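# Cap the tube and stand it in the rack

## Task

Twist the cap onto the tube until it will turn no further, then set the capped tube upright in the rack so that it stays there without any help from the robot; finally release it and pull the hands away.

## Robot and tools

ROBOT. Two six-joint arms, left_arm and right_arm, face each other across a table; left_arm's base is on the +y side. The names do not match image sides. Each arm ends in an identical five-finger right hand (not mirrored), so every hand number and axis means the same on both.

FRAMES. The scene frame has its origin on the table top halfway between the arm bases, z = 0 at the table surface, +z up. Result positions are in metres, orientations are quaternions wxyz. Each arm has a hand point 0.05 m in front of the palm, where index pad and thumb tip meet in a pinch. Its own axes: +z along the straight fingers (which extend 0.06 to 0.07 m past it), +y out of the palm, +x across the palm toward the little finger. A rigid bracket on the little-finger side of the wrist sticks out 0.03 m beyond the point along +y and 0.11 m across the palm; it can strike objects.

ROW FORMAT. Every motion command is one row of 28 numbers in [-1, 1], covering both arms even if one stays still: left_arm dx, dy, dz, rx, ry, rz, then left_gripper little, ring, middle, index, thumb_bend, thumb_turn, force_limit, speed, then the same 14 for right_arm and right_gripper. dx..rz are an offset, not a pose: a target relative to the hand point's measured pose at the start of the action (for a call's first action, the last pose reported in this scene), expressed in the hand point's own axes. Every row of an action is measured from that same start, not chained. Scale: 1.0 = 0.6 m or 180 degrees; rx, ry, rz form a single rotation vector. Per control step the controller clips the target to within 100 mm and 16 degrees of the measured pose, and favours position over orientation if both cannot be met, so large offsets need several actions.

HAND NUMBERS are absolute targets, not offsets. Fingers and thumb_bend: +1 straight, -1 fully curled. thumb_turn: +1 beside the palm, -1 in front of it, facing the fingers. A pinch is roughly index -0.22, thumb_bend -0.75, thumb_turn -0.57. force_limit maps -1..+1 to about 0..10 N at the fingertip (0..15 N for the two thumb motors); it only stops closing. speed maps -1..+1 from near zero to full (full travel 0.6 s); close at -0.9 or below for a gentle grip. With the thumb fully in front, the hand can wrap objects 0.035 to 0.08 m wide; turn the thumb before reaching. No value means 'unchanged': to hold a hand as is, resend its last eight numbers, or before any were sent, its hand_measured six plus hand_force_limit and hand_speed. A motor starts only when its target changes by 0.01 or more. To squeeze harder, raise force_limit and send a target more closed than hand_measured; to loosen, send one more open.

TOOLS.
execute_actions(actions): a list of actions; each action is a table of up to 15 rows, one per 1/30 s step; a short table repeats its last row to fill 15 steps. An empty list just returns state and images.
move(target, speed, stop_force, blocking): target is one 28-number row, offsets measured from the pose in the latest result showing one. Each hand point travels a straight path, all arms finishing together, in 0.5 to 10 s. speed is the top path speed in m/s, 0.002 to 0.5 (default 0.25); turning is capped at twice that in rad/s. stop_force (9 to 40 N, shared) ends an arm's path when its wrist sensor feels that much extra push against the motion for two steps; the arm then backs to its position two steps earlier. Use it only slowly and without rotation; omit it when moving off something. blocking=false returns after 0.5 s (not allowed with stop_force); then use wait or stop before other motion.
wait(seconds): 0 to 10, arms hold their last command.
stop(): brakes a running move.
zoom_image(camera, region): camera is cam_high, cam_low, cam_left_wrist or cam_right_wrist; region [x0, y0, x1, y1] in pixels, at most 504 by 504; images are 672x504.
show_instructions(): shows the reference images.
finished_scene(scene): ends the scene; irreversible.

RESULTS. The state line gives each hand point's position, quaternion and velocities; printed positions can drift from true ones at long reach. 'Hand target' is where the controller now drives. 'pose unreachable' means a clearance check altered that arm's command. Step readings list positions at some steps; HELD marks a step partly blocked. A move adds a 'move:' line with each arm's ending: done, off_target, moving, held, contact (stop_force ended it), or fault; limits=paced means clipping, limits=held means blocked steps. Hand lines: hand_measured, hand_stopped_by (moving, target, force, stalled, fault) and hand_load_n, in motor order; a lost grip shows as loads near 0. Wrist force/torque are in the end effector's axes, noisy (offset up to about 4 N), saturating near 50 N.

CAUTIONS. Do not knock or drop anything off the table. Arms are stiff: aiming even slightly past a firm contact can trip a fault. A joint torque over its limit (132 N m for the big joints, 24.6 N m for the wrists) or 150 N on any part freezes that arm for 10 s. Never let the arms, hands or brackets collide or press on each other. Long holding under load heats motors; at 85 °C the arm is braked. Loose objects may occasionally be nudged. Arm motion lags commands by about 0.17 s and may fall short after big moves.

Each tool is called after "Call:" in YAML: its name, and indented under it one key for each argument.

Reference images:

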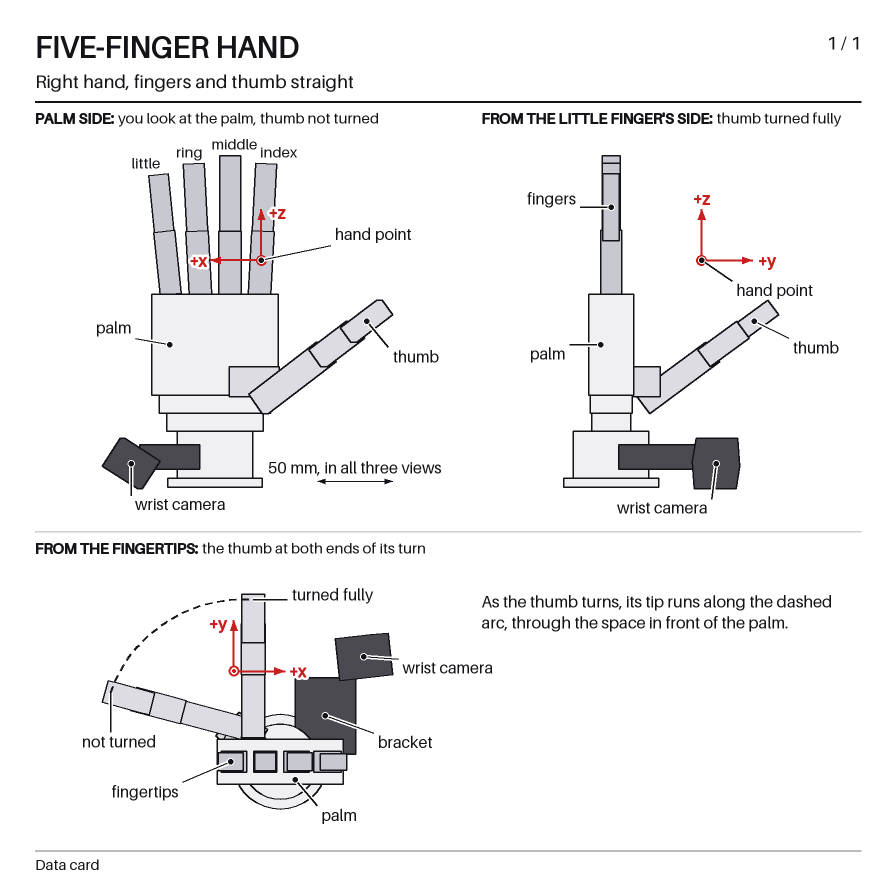

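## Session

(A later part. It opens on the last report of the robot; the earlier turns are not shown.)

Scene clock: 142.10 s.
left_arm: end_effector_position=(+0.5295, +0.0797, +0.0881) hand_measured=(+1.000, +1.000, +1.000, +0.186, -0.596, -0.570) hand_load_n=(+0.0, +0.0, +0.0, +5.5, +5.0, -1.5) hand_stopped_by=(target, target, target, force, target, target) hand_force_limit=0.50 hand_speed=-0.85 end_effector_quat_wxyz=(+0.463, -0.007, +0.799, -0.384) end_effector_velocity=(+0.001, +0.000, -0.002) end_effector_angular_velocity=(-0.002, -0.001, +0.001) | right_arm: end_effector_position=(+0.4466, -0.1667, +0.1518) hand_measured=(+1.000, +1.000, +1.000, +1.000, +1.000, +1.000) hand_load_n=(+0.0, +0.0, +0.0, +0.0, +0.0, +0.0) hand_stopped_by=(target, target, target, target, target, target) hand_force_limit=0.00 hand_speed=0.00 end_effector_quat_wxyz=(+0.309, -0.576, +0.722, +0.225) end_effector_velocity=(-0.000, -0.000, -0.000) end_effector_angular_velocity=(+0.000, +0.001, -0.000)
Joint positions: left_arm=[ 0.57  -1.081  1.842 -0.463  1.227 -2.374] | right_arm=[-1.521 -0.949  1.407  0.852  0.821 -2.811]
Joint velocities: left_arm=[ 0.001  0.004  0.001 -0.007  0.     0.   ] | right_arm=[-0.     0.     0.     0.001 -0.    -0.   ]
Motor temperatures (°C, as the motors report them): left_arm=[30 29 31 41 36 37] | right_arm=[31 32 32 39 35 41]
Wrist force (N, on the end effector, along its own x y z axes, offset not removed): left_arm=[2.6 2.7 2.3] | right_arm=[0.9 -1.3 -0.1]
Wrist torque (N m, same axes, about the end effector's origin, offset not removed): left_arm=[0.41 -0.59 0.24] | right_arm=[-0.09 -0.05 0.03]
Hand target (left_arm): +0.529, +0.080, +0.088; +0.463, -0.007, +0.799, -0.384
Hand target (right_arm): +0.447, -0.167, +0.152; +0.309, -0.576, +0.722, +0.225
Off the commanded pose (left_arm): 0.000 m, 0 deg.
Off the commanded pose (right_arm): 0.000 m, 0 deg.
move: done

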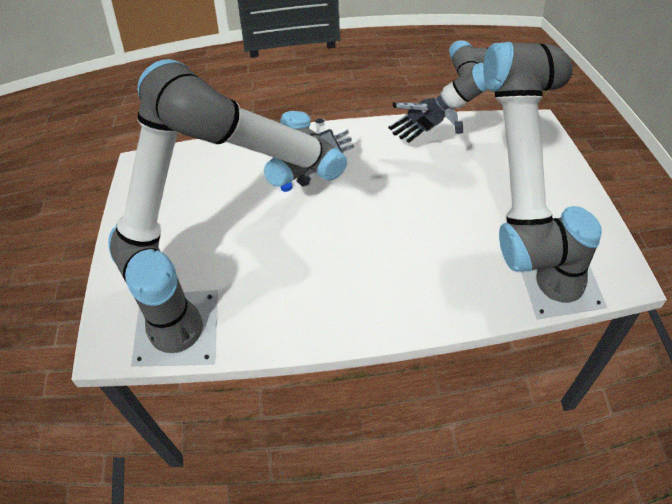

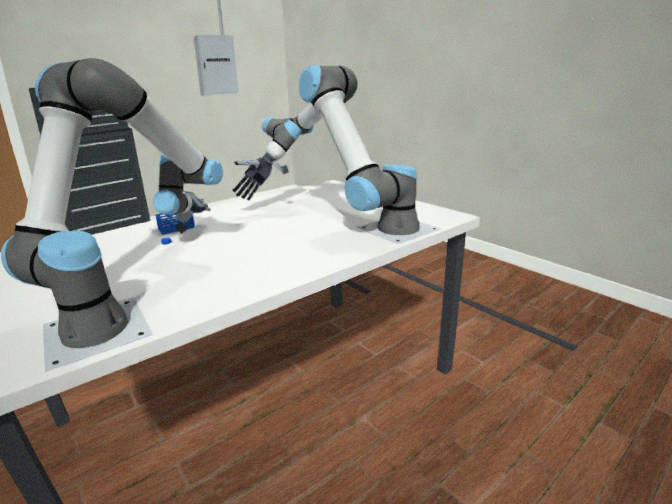

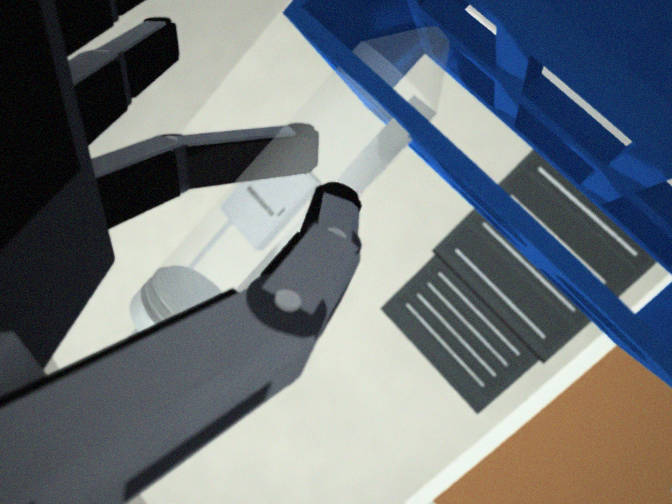

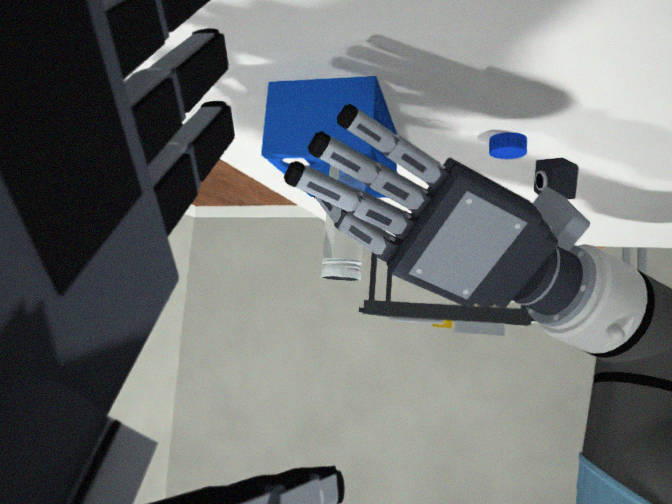

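Call:
move:
  target: [0.015,0.012,0.006,0,0,0,1,1,1,-0.3,-0.6,-0.57,0.5,-0.85,0,0,0,0,0,0,1,1,1,1,1,1,0,0]
  speed: 0.01
  stop_force: 9

Call:
move:
  target: [0,0,-0.006,0,0,0,1,1,1,0.45,-0.6,-0.57,0.5,-0.85,0,0,0,0,0,0,1,1,1,1,1,1,0,0]
  speed: 0.004

Call:
move:
  target: [-0.11,-0.093,-0.042,0,0,0,1,1,1,0.45,-0.6,-0.57,0.5,-0.85,0,0,0,0,0,0,1,1,1,1,1,1,0,0]
  speed: 0.05

Call:
move:
  target: [0.03,0.07,-0.24,0,0,-0.4,1,1,1,0.45,-0.6,-0.57,0.5,-0.85,0,0,0,0,0,0,1,1,1,1,1,1,0,0]
  speed: 0.2

Scene clock: 154.57 s.
left_arm: end_effector_position=(+0.5295, +0.0793, +0.0763) hand_measured=(+1.000, +1.000, +1.000, +0.186, -0.596, -0.570) hand_load_n=(+0.0, +0.0, +0.0, +5.5, +5.5, -1.0) hand_stopped_by=(target, target, target, force, target, target) hand_force_limit=0.50 hand_speed=-0.85 end_effector_quat_wxyz=(+0.463, -0.007, +0.799, -0.384) end_effector_velocity=(-0.000, -0.000, -0.002) end_effector_angular_velocity=(+0.001, +0.000, -0.000) | right_arm: end_effector_position=(+0.4466, -0.1667, +0.1518) hand_measured=(+1.000, +1.000, +1.000, +1.000, +1.000, +1.000) hand_load_n=(+0.0, +0.0, +0.0, +0.0, +0.0, +0.0) hand_stopped_by=(target, target, target, target, target, target) hand_force_limit=0.00 hand_speed=0.00 end_effector_quat_wxyz=(+0.309, -0.576, +0.722, +0.225) end_effector_velocity=(+0.000, -0.000, -0.000) end_effector_angular_velocity=(-0.000, -0.001, -0.000)
Joint positions: left_arm=[ 0.57  -1.06   1.848 -0.49   1.227 -2.375] | right_arm=[-1.521 -0.949  1.407  0.852  0.821 -2.811]
Joint velocities: left_arm=[-0.     0.004  0.001 -0.004 -0.    -0.   ] | right_arm=[-0.001  0.    -0.    -0.001  0.    -0.   ]
Motor temperatures (°C, as the motors report them): left_arm=[30 29 31 41 36 37] | right_arm=[31 32 32 39 35 41]
Wrist force (N, on the end effector, along its own x y z axes, offset not removed): left_arm=[3.4 1.3 1.4] | right_arm=[-2.0 -0.8 -1.9]
Wrist torque (N m, same axes, about the end effector's origin, offset not removed): left_arm=[0.07 -0.71 0.28] | right_arm=[0.04 0.39 -0.16]
Hand target (left_arm): +0.530, +0.079, +0.076; +0.463, -0.007, +0.799, -0.384
Hand target (right_arm): +0.447, -0.167, +0.152; +0.309, -0.576, +0.722, +0.225
Off the commanded pose (left_arm): 0.000 m, 0 deg.
Off the commanded pose (right_arm): 0.000 m, 0 deg.
move: done

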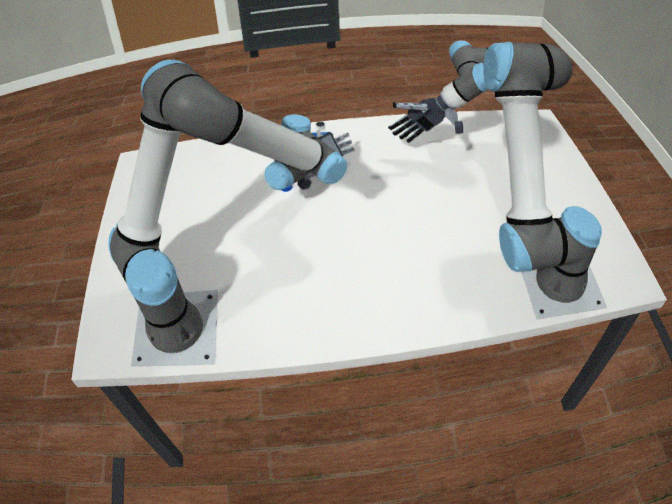

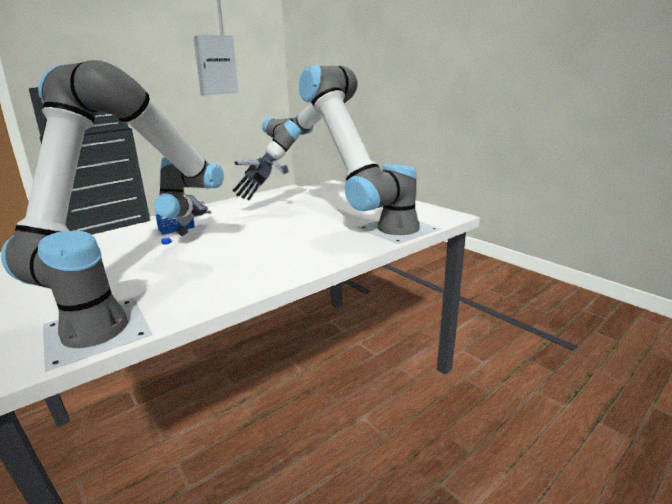

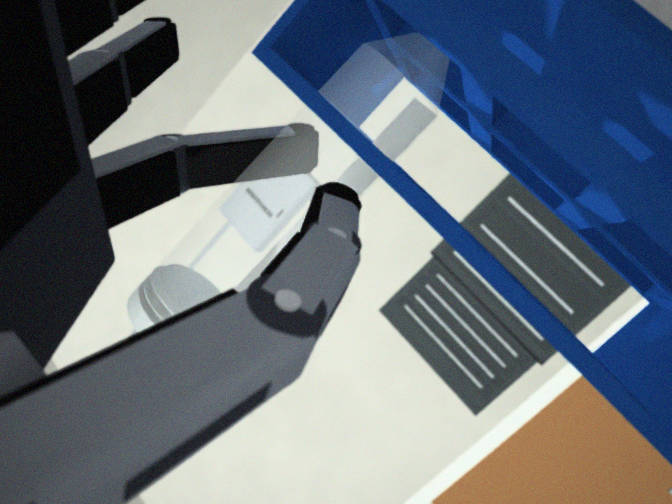

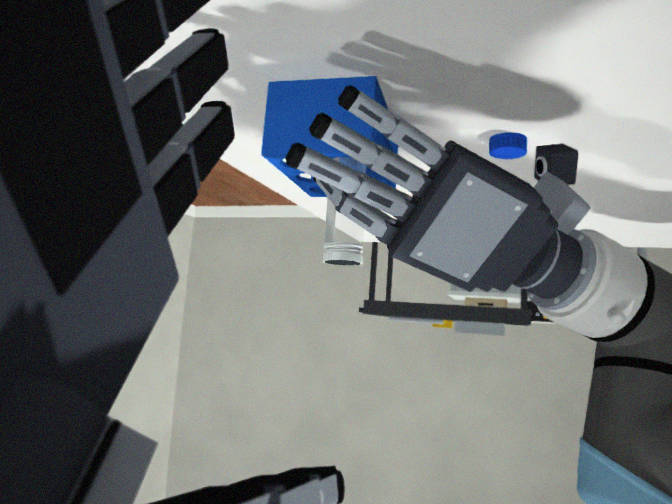

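Scene clock: 155.90 s.
left_arm: end_effector_position=(+0.5268, +0.0815, +0.0773) hand_measured=(+1.000, +1.000, +1.000, +0.450, -0.600, -0.570) hand_load_n=(+0.0, +0.0, +0.0, +0.0, +0.0, +0.0) hand_stopped_by=(target, target, target, target, target, target) hand_force_limit=0.50 hand_speed=-0.85 end_effector_quat_wxyz=(+0.463, -0.007, +0.799, -0.384) end_effector_velocity=(+0.001, +0.001, +0.001) end_effector_angular_velocity=(-0.001, -0.001, +0.002) | right_arm: end_effector_position=(+0.4466, -0.1667, +0.1518) hand_measured=(+1.000, +1.000, +1.000, +1.000, +1.000, +1.000) hand_load_n=(+0.0, +0.0, +0.0, +0.0, +0.0, +0.0) hand_stopped_by=(target, target, target, target, target, target) hand_force_limit=0.00 hand_speed=0.00 end_effector_quat_wxyz=(+0.309, -0.576, +0.722, +0.225) end_effector_velocity=(-0.000, +0.000, +0.000) end_effector_angular_velocity=(-0.000, -0.000, +0.001)
Joint positions: left_arm=[ 0.567 -1.068  1.858 -0.492  1.225 -2.375] | right_arm=[-1.521 -0.949  1.407  0.852  0.821 -2.811]
Joint velocities: left_arm=[ 0.002 -0.001  0.    -0.001 -0.    -0.   ] | right_arm=[ 0.001 -0.001  0.     0.     0.    -0.   ]
Motor temperatures (°C, as the motors report them): left_arm=[30 29 31 41 36 37] | right_arm=[31 32 32 39 35 41]
Wrist force (N, on the end effector, along its own x y z axes, offset not removed): left_arm=[1.2 1.3 1.2] | right_arm=[-0.2 0.1 1.6]
Wrist torque (N m, same axes, about the end effector's origin, offset not removed): left_arm=[0.26 -0.33 0.16] | right_arm=[-0.09 -0.01 -0.09]
Hand target (left_arm): +0.527, +0.081, +0.077; +0.463, -0.007, +0.799, -0.384
Hand target (right_arm): +0.447, -0.167, +0.152; +0.309, -0.576, +0.722, +0.225
Off the commanded pose (left_arm): 0.000 m, 0 deg.
Off the commanded pose (right_arm): 0.000 m, 0 deg.
move: done

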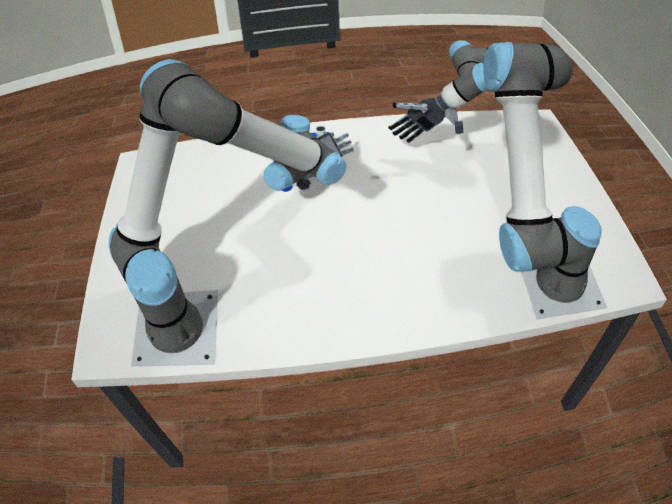

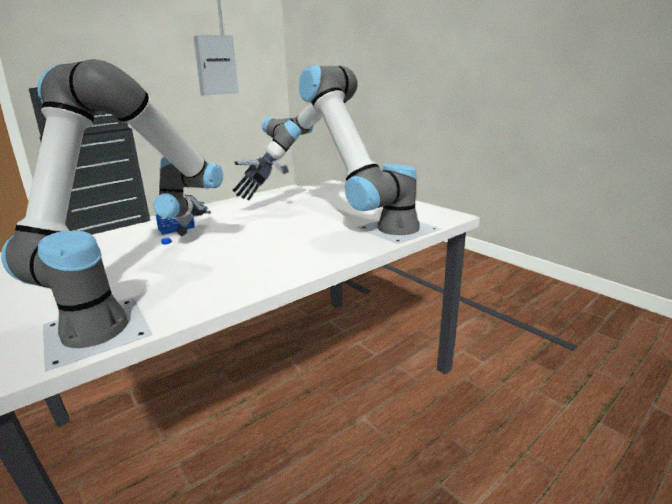

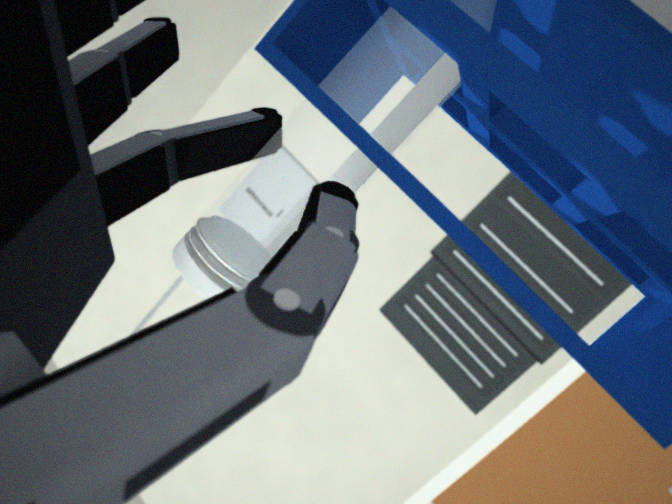

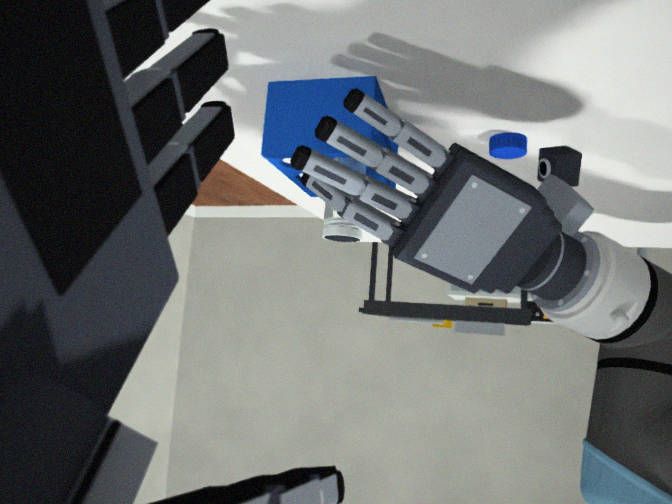

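Scene clock: 158.10 s.
left_arm: end_effector_position=(+0.5265, +0.0818, +0.1671) hand_measured=(+1.000, +1.000, +1.000, +0.450, -0.600, -0.570) hand_load_n=(+0.0, +0.0, +0.0, +0.0, +0.0, +0.0) hand_stopped_by=(target, target, target, target, target, target) hand_force_limit=0.50 hand_speed=-0.85 end_effector_quat_wxyz=(+0.463, -0.007, +0.799, -0.384) end_effector_velocity=(-0.000, +0.000, +0.001) end_effector_angular_velocity=(+0.003, +0.002, -0.000) | right_arm: end_effector_position=(+0.4466, -0.1667, +0.1518) hand_measured=(+1.000, +1.000, +1.000, +1.000, +1.000, +1.000) hand_load_n=(+0.0, +0.0, +0.0, +0.0, +0.0, +0.0) hand_stopped_by=(target, target, target, target, target, target) hand_force_limit=0.00 hand_speed=0.00 end_effector_quat_wxyz=(+0.309, -0.576, +0.722, +0.225) end_effector_velocity=(-0.000, +0.000, +0.000) end_effector_angular_velocity=(+0.000, +0.001, +0.000)
Joint positions: left_arm=[ 0.567 -1.207  1.783 -0.278  1.224 -2.375] | right_arm=[-1.521 -0.949  1.407  0.852  0.821 -2.811]
Joint velocities: left_arm=[-0.    -0.002 -0.002  0.007  0.    -0.   ] | right_arm=[ 0.     0.    -0.     0.001 -0.     0.   ]
Motor temperatures (°C, as the motors report them): left_arm=[30 29 31 41 36 37] | right_arm=[31 32 32 39 35 41]
Wrist force (N, on the end effector, along its own x y z axes, offset not removed): left_arm=[2.4 1.2 0.3] | right_arm=[-0.4 -0.1 1.1]
Wrist torque (N m, same axes, about the end effector's origin, offset not removed): left_arm=[0.22 -0.60 0.29] | right_arm=[-0.06 0.07 -0.08]
Hand target (left_arm): +0.526, +0.082, +0.167; +0.463, -0.007, +0.799, -0.384
Hand target (right_arm): +0.447, -0.167, +0.152; +0.309, -0.576, +0.722, +0.225
Off the commanded pose (left_arm): 0.000 m, 0 deg.
Off the commanded pose (right_arm): 0.000 m, 0 deg.
move: done

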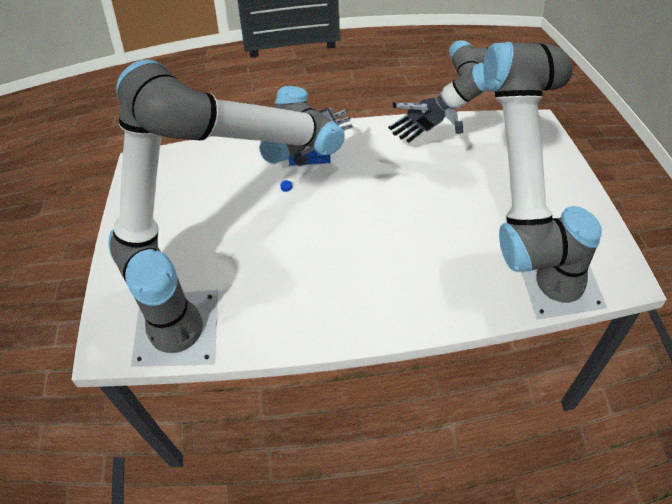

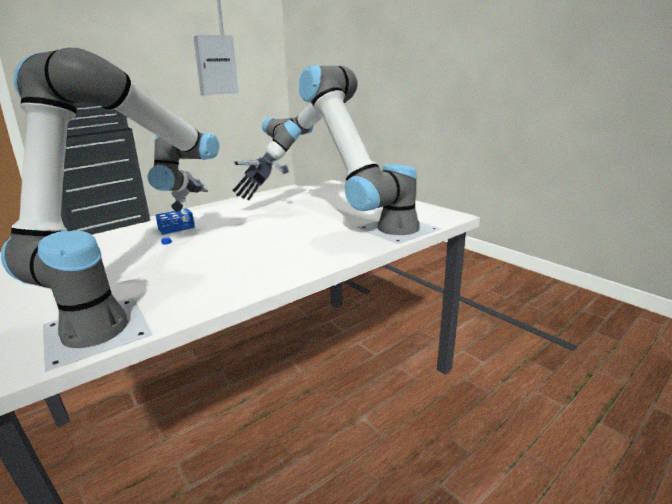

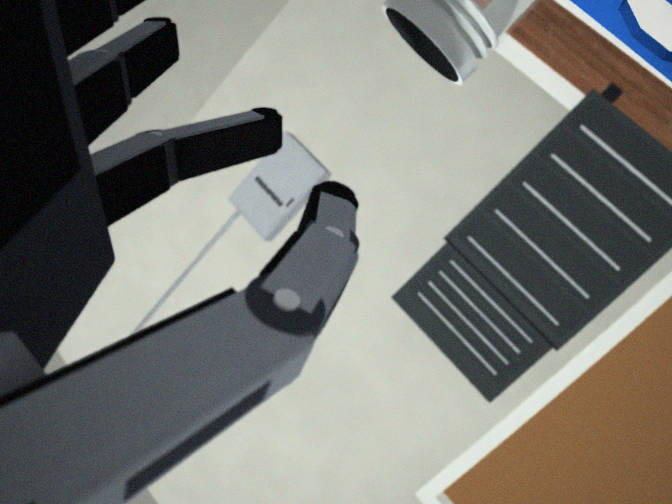

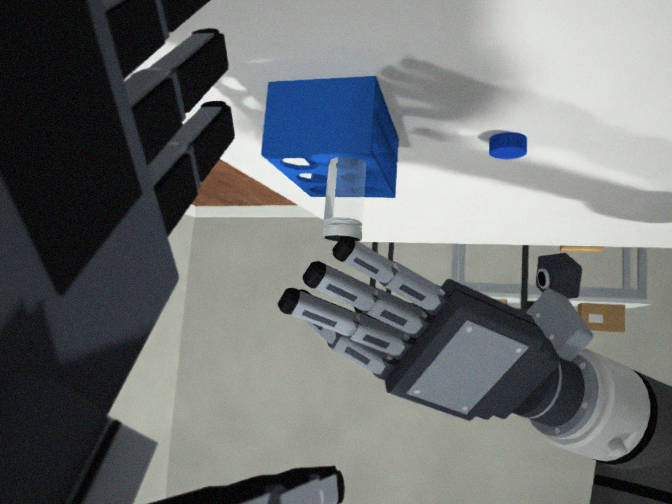

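Scene clock: 161.70 s.
left_arm: end_effector_position=(+0.4234, +0.1921, +0.1672) hand_measured=(+1.000, +1.000, +1.000, +0.450, -0.600, -0.570) hand_load_n=(+0.0, +0.0, +0.0, +0.0, +0.0, +0.0) hand_stopped_by=(target, target, target, target, target, target) hand_force_limit=0.50 hand_speed=-0.85 end_effector_quat_wxyz=(-0.150, +0.475, -0.642, +0.583) end_effector_velocity=(-0.001, +0.001, +0.000) end_effector_angular_velocity=(-0.011, +0.007, +0.003) | right_arm: end_effector_position=(+0.4466, -0.1667, +0.1518) hand_measured=(+1.000, +1.000, +1.000, +1.000, +1.000, +1.000) hand_load_n=(+0.0, +0.0, +0.0, +0.0, +0.0, +0.0) hand_stopped_by=(target, target, target, target, target, target) hand_force_limit=0.00 hand_speed=0.00 end_effector_quat_wxyz=(+0.309, -0.576, +0.722, +0.225) end_effector_velocity=(-0.000, +0.000, +0.000) end_effector_angular_velocity=(+0.000, +0.000, +0.001)
Joint positions: left_arm=[ 0.658 -1.582  2.09  -0.218  1.311 -3.603] | right_arm=[-1.521 -0.949  1.407  0.852  0.821 -2.811]
Joint velocities: left_arm=[ 0.002 -0.004  0.003 -0.001  0.002 -0.012] | right_arm=[ 0.001 -0.    -0.     0.001 -0.    -0.   ]
Motor temperatures (°C, as the motors report them): left_arm=[30 29 31 41 36 37] | right_arm=[31 32 32 39 35 41]
Wrist force (N, on the end effector, along its own x y z axes, offset not removed): left_arm=[1.5 0.1 0.6] | right_arm=[0.6 1.6 0.3]
Wrist torque (N m, same axes, about the end effector's origin, offset not removed): left_arm=[-0.06 -0.36 0.26] | right_arm=[0.31 0.00 0.09]
Hand target (left_arm): +0.423, +0.192, +0.167; +0.149, -0.475, +0.642, -0.583
Hand target (right_arm): +0.447, -0.167, +0.152; +0.309, -0.576, +0.722, +0.225
Off the commanded pose (left_arm): 0.000 m, 0 deg.
Off the commanded pose (right_arm): 0.000 m, 0 deg.
move: done

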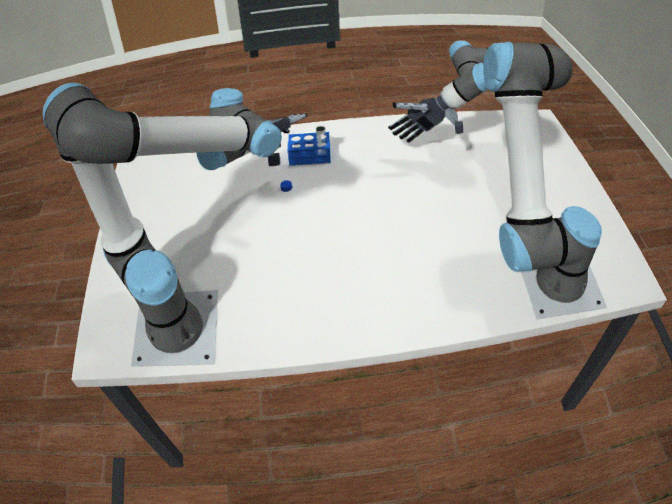

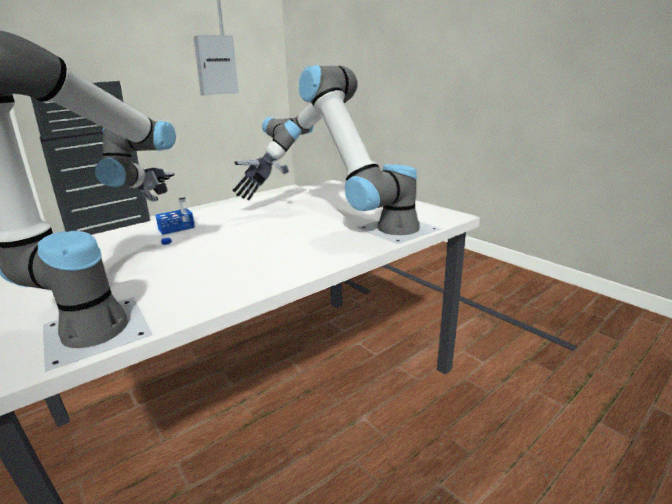

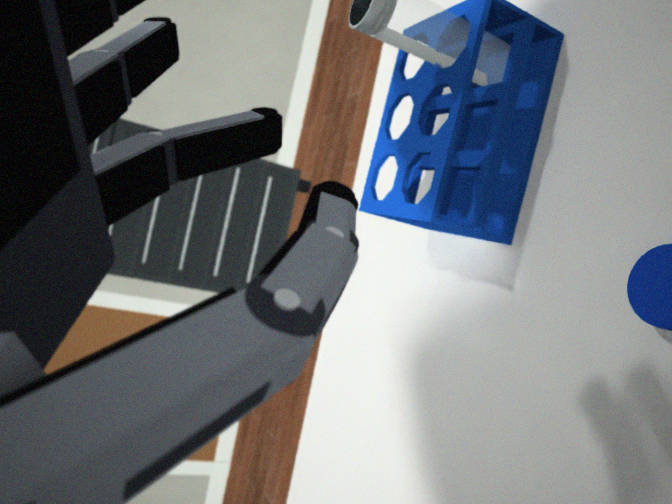

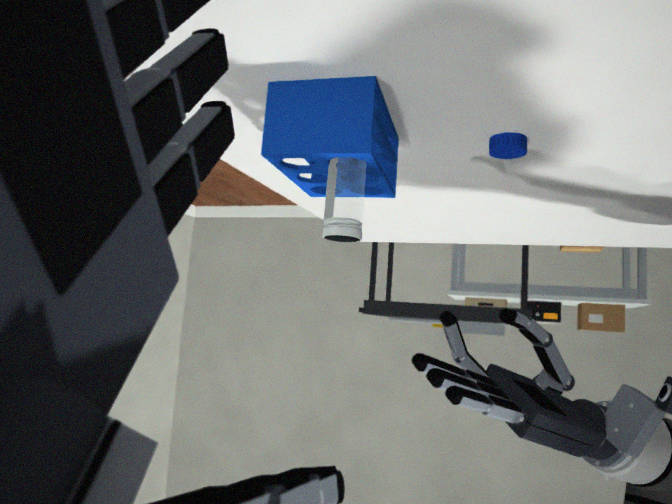

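Call:
move:
  target: [-0.055,0.187,0.031,0,0,0,1,1,1,0.45,-0.6,-0.57,0.5,-0.85,0,0,0,0,0,0,1,1,1,1,1,1,0,0]
  speed: 0.1

Scene clock: 166.93 s.
left_arm: end_effector_position=(+0.4051, +0.1919, +0.0505) hand_measured=(+1.000, +1.000, +1.000, +0.450, -0.600, -0.570) hand_load_n=(+0.0, +0.0, +0.0, +0.0, +0.0, +0.0) hand_stopped_by=(target, target, target, target, target, target) hand_force_limit=0.50 hand_speed=-0.85 end_effector_quat_wxyz=(-0.150, +0.475, -0.642, +0.583) end_effector_velocity=(-0.001, -0.001, -0.002) end_effector_angular_velocity=(+0.000, -0.000, -0.001) | right_arm: end_effector_position=(+0.4466, -0.1667, +0.1518) hand_measured=(+1.000, +1.000, +1.000, +1.000, +1.000, +1.000) hand_load_n=(+0.0, +0.0, +0.0, +0.0, +0.0, +0.0) hand_stopped_by=(target, target, target, target, target, target) hand_force_limit=0.00 hand_speed=0.00 end_effector_quat_wxyz=(+0.309, -0.576, +0.722, +0.225) end_effector_velocity=(-0.000, +0.000, +0.000) end_effector_angular_velocity=(-0.000, -0.002, +0.001)
Joint positions: left_arm=[ 0.607 -1.403  2.281 -0.584  1.263 -3.619] | right_arm=[-1.521 -0.949  1.407  0.852  0.821 -2.811]
Joint velocities: left_arm=[-0.003  0.005  0.003 -0.008 -0.001  0.   ] | right_arm=[ 0.001 -0.    -0.    -0.001  0.    -0.001]
Motor temperatures (°C, as the motors report them): left_arm=[30 29 31 41 36 37] | right_arm=[31 32 32 39 35 41]
Wrist force (N, on the end effector, along its own x y z axes, offset not removed): left_arm=[2.1 -0.1 1.1] | right_arm=[-0.8 0.7 0.3]
Wrist torque (N m, same axes, about the end effector's origin, offset not removed): left_arm=[-0.04 -0.45 0.25] | right_arm=[0.10 0.08 -0.01]
Hand target (left_arm): +0.405, +0.192, +0.050; +0.150, -0.475, +0.642, -0.583
Hand target (right_arm): +0.447, -0.167, +0.152; +0.309, -0.576, +0.722, +0.225
Off the commanded pose (left_arm): 0.000 m, 0 deg.
Off the commanded pose (right_arm): 0.000 m, 0 deg.
move: done

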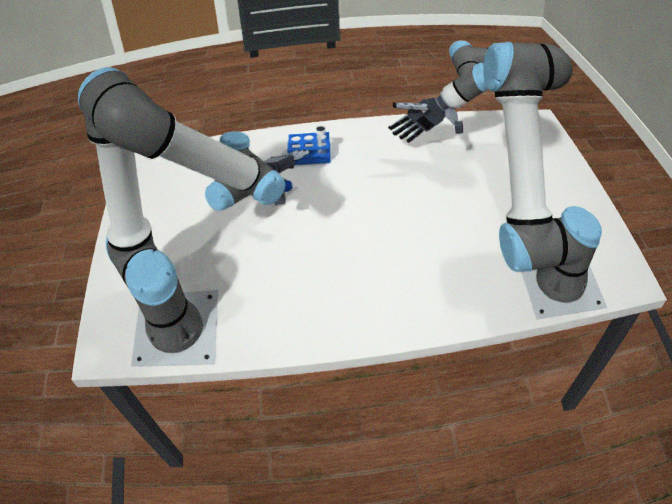

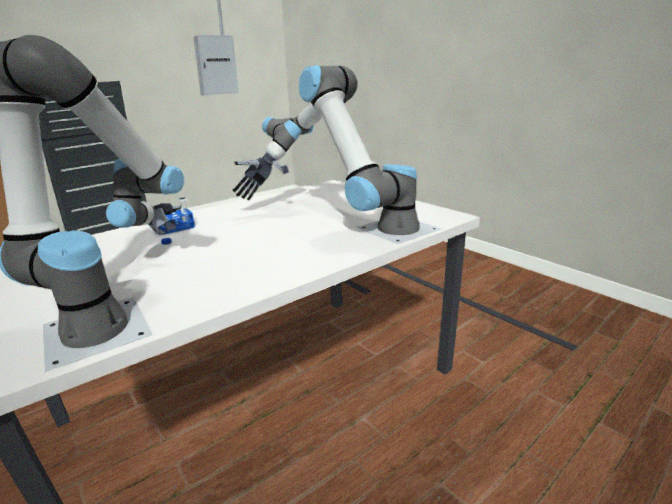

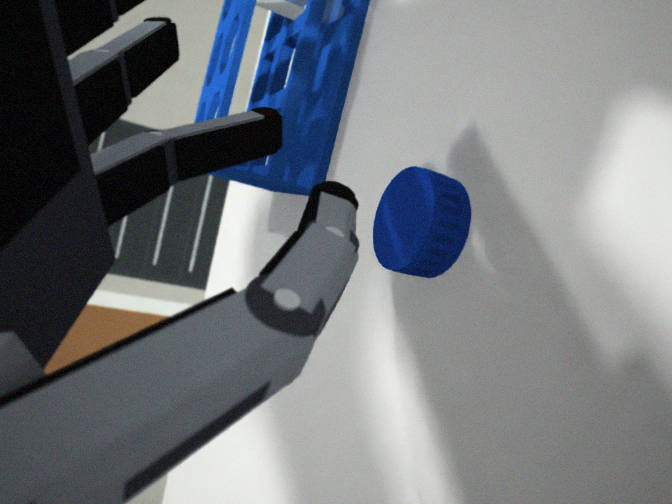

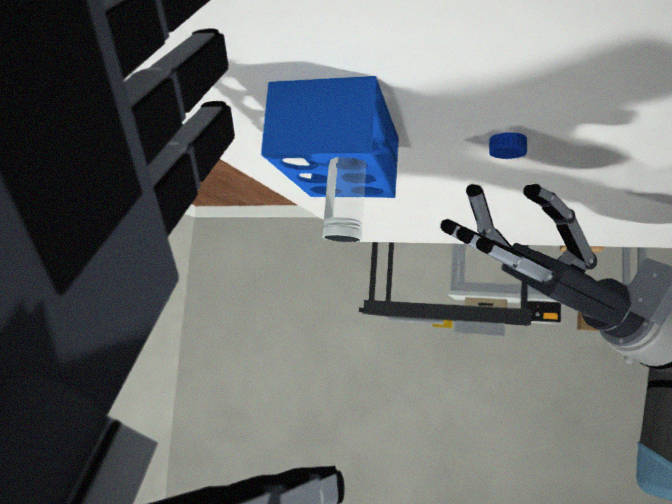

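Call:
move:
  target: [-0.028,0.027,-0.003,0,0,0,1,1,1,0.45,-0.6,-0.57,0.5,-0.85,0,0,0,0,0,0,1,1,1,1,1,1,0,0]
  speed: 0.03

Call:
zoom_image:
  camera: "cam_right_wrist"
  region: [420,100,640,280]

Scene clock: 170.70 s.
left_arm: end_effector_position=(+0.4051, +0.2039, +0.0307) hand_measured=(+1.000, +1.000, +1.000, +0.450, -0.600, -0.570) hand_load_n=(+0.0, +0.0, +0.0, +0.0, +0.0, +0.0) hand_stopped_by=(target, target, target, target, target, target) hand_force_limit=0.50 hand_speed=-0.85 end_effector_quat_wxyz=(-0.150, +0.475, -0.642, +0.583) end_effector_velocity=(+0.000, +0.001, -0.002) end_effector_angular_velocity=(-0.002, -0.001, +0.000) | right_arm: end_effector_position=(+0.4466, -0.1667, +0.1518) hand_measured=(+1.000, +1.000, +1.000, +1.000, +1.000, +1.000) hand_load_n=(+0.0, +0.0, +0.0, +0.0, +0.0, +0.0) hand_stopped_by=(target, target, target, target, target, target) hand_force_limit=0.00 hand_speed=0.00 end_effector_quat_wxyz=(+0.309, -0.576, +0.722, +0.225) end_effector_velocity=(-0.000, +0.000, +0.000) end_effector_angular_velocity=(+0.000, -0.002, +0.001)
Joint positions: left_arm=[ 0.63  -1.368  2.316 -0.657  1.285 -3.612] | right_arm=[-1.521 -0.949  1.407  0.852  0.821 -2.811]
Joint velocities: left_arm=[ 0.003  0.004  0.004 -0.01   0.003  0.001] | right_arm=[ 0.001 -0.001 -0.    -0.001  0.     0.   ]
Motor temperatures (°C, as the motors report them): left_arm=[30 29 31 41 36 37] | right_arm=[31 32 32 39 35 41]
Wrist force (N, on the end effector, along its own x y z axes, offset not removed): left_arm=[3.4 1.1 0.9] | right_arm=[0.4 2.8 -0.3]
Wrist torque (N m, same axes, about the end effector's origin, offset not removed): left_arm=[0.13 -0.68 0.31] | right_arm=[0.58 0.09 0.03]
Hand target (left_arm): +0.405, +0.204, +0.030; +0.150, -0.475, +0.642, -0.583
Hand target (right_arm): +0.447, -0.167, +0.152; +0.309, -0.576, +0.722, +0.225
Off the commanded pose (left_arm): 0.000 m, 0 deg.
Off the commanded pose (right_arm): 0.000 m, 0 deg.
move: done

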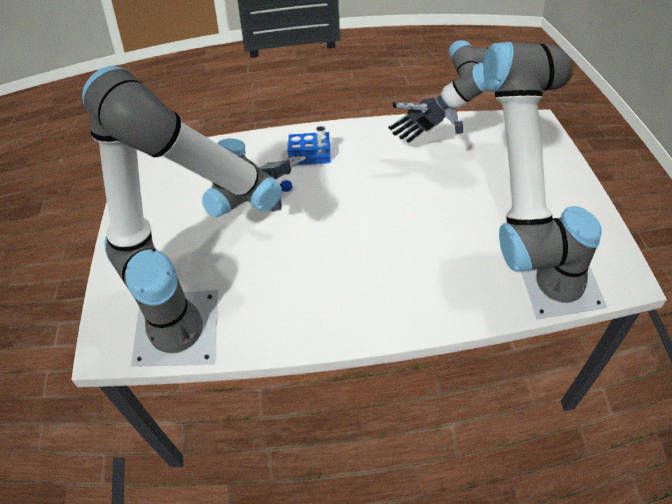

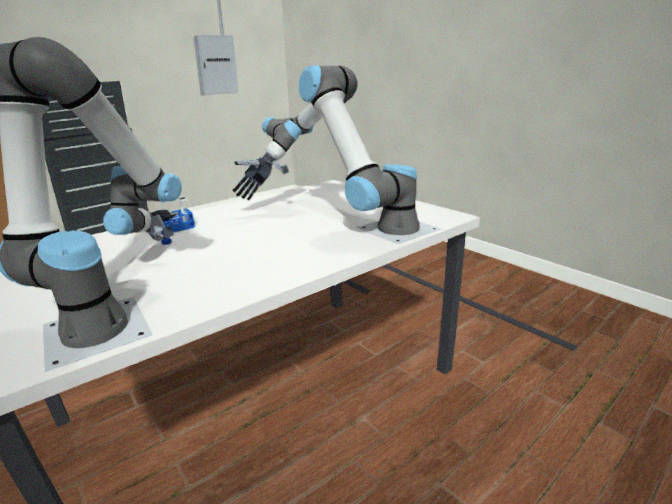

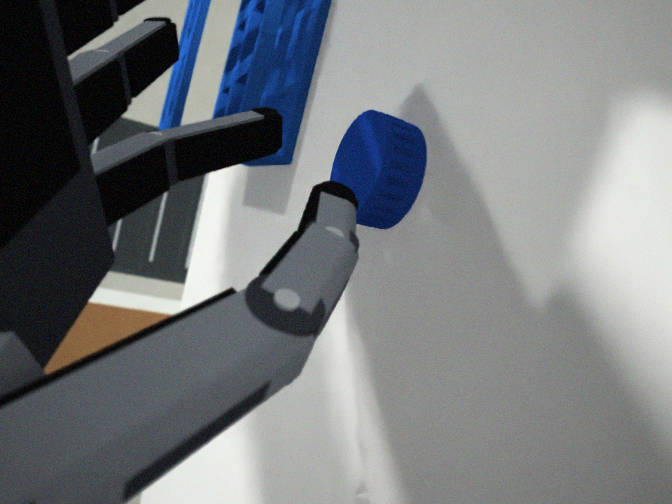

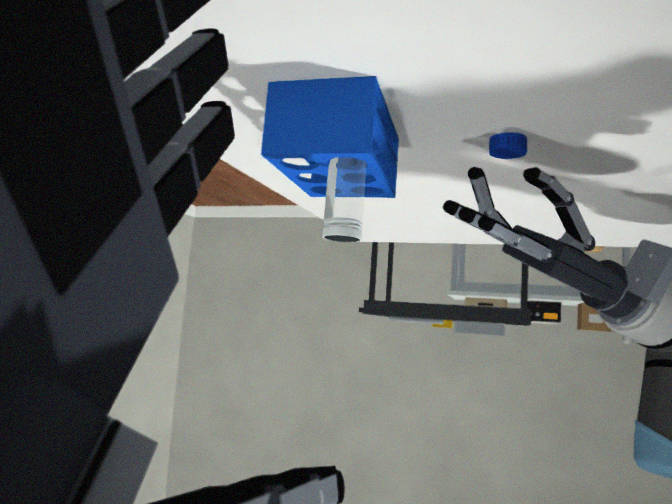

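Region (420, 100, 640, 280) of cam_right_wrist's 672x504 image, scaled by 2.291, with more detail than that image has; it fills the top 412 rows of this view, and the rest is white.

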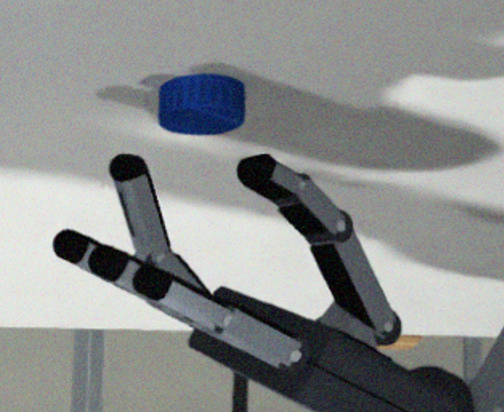

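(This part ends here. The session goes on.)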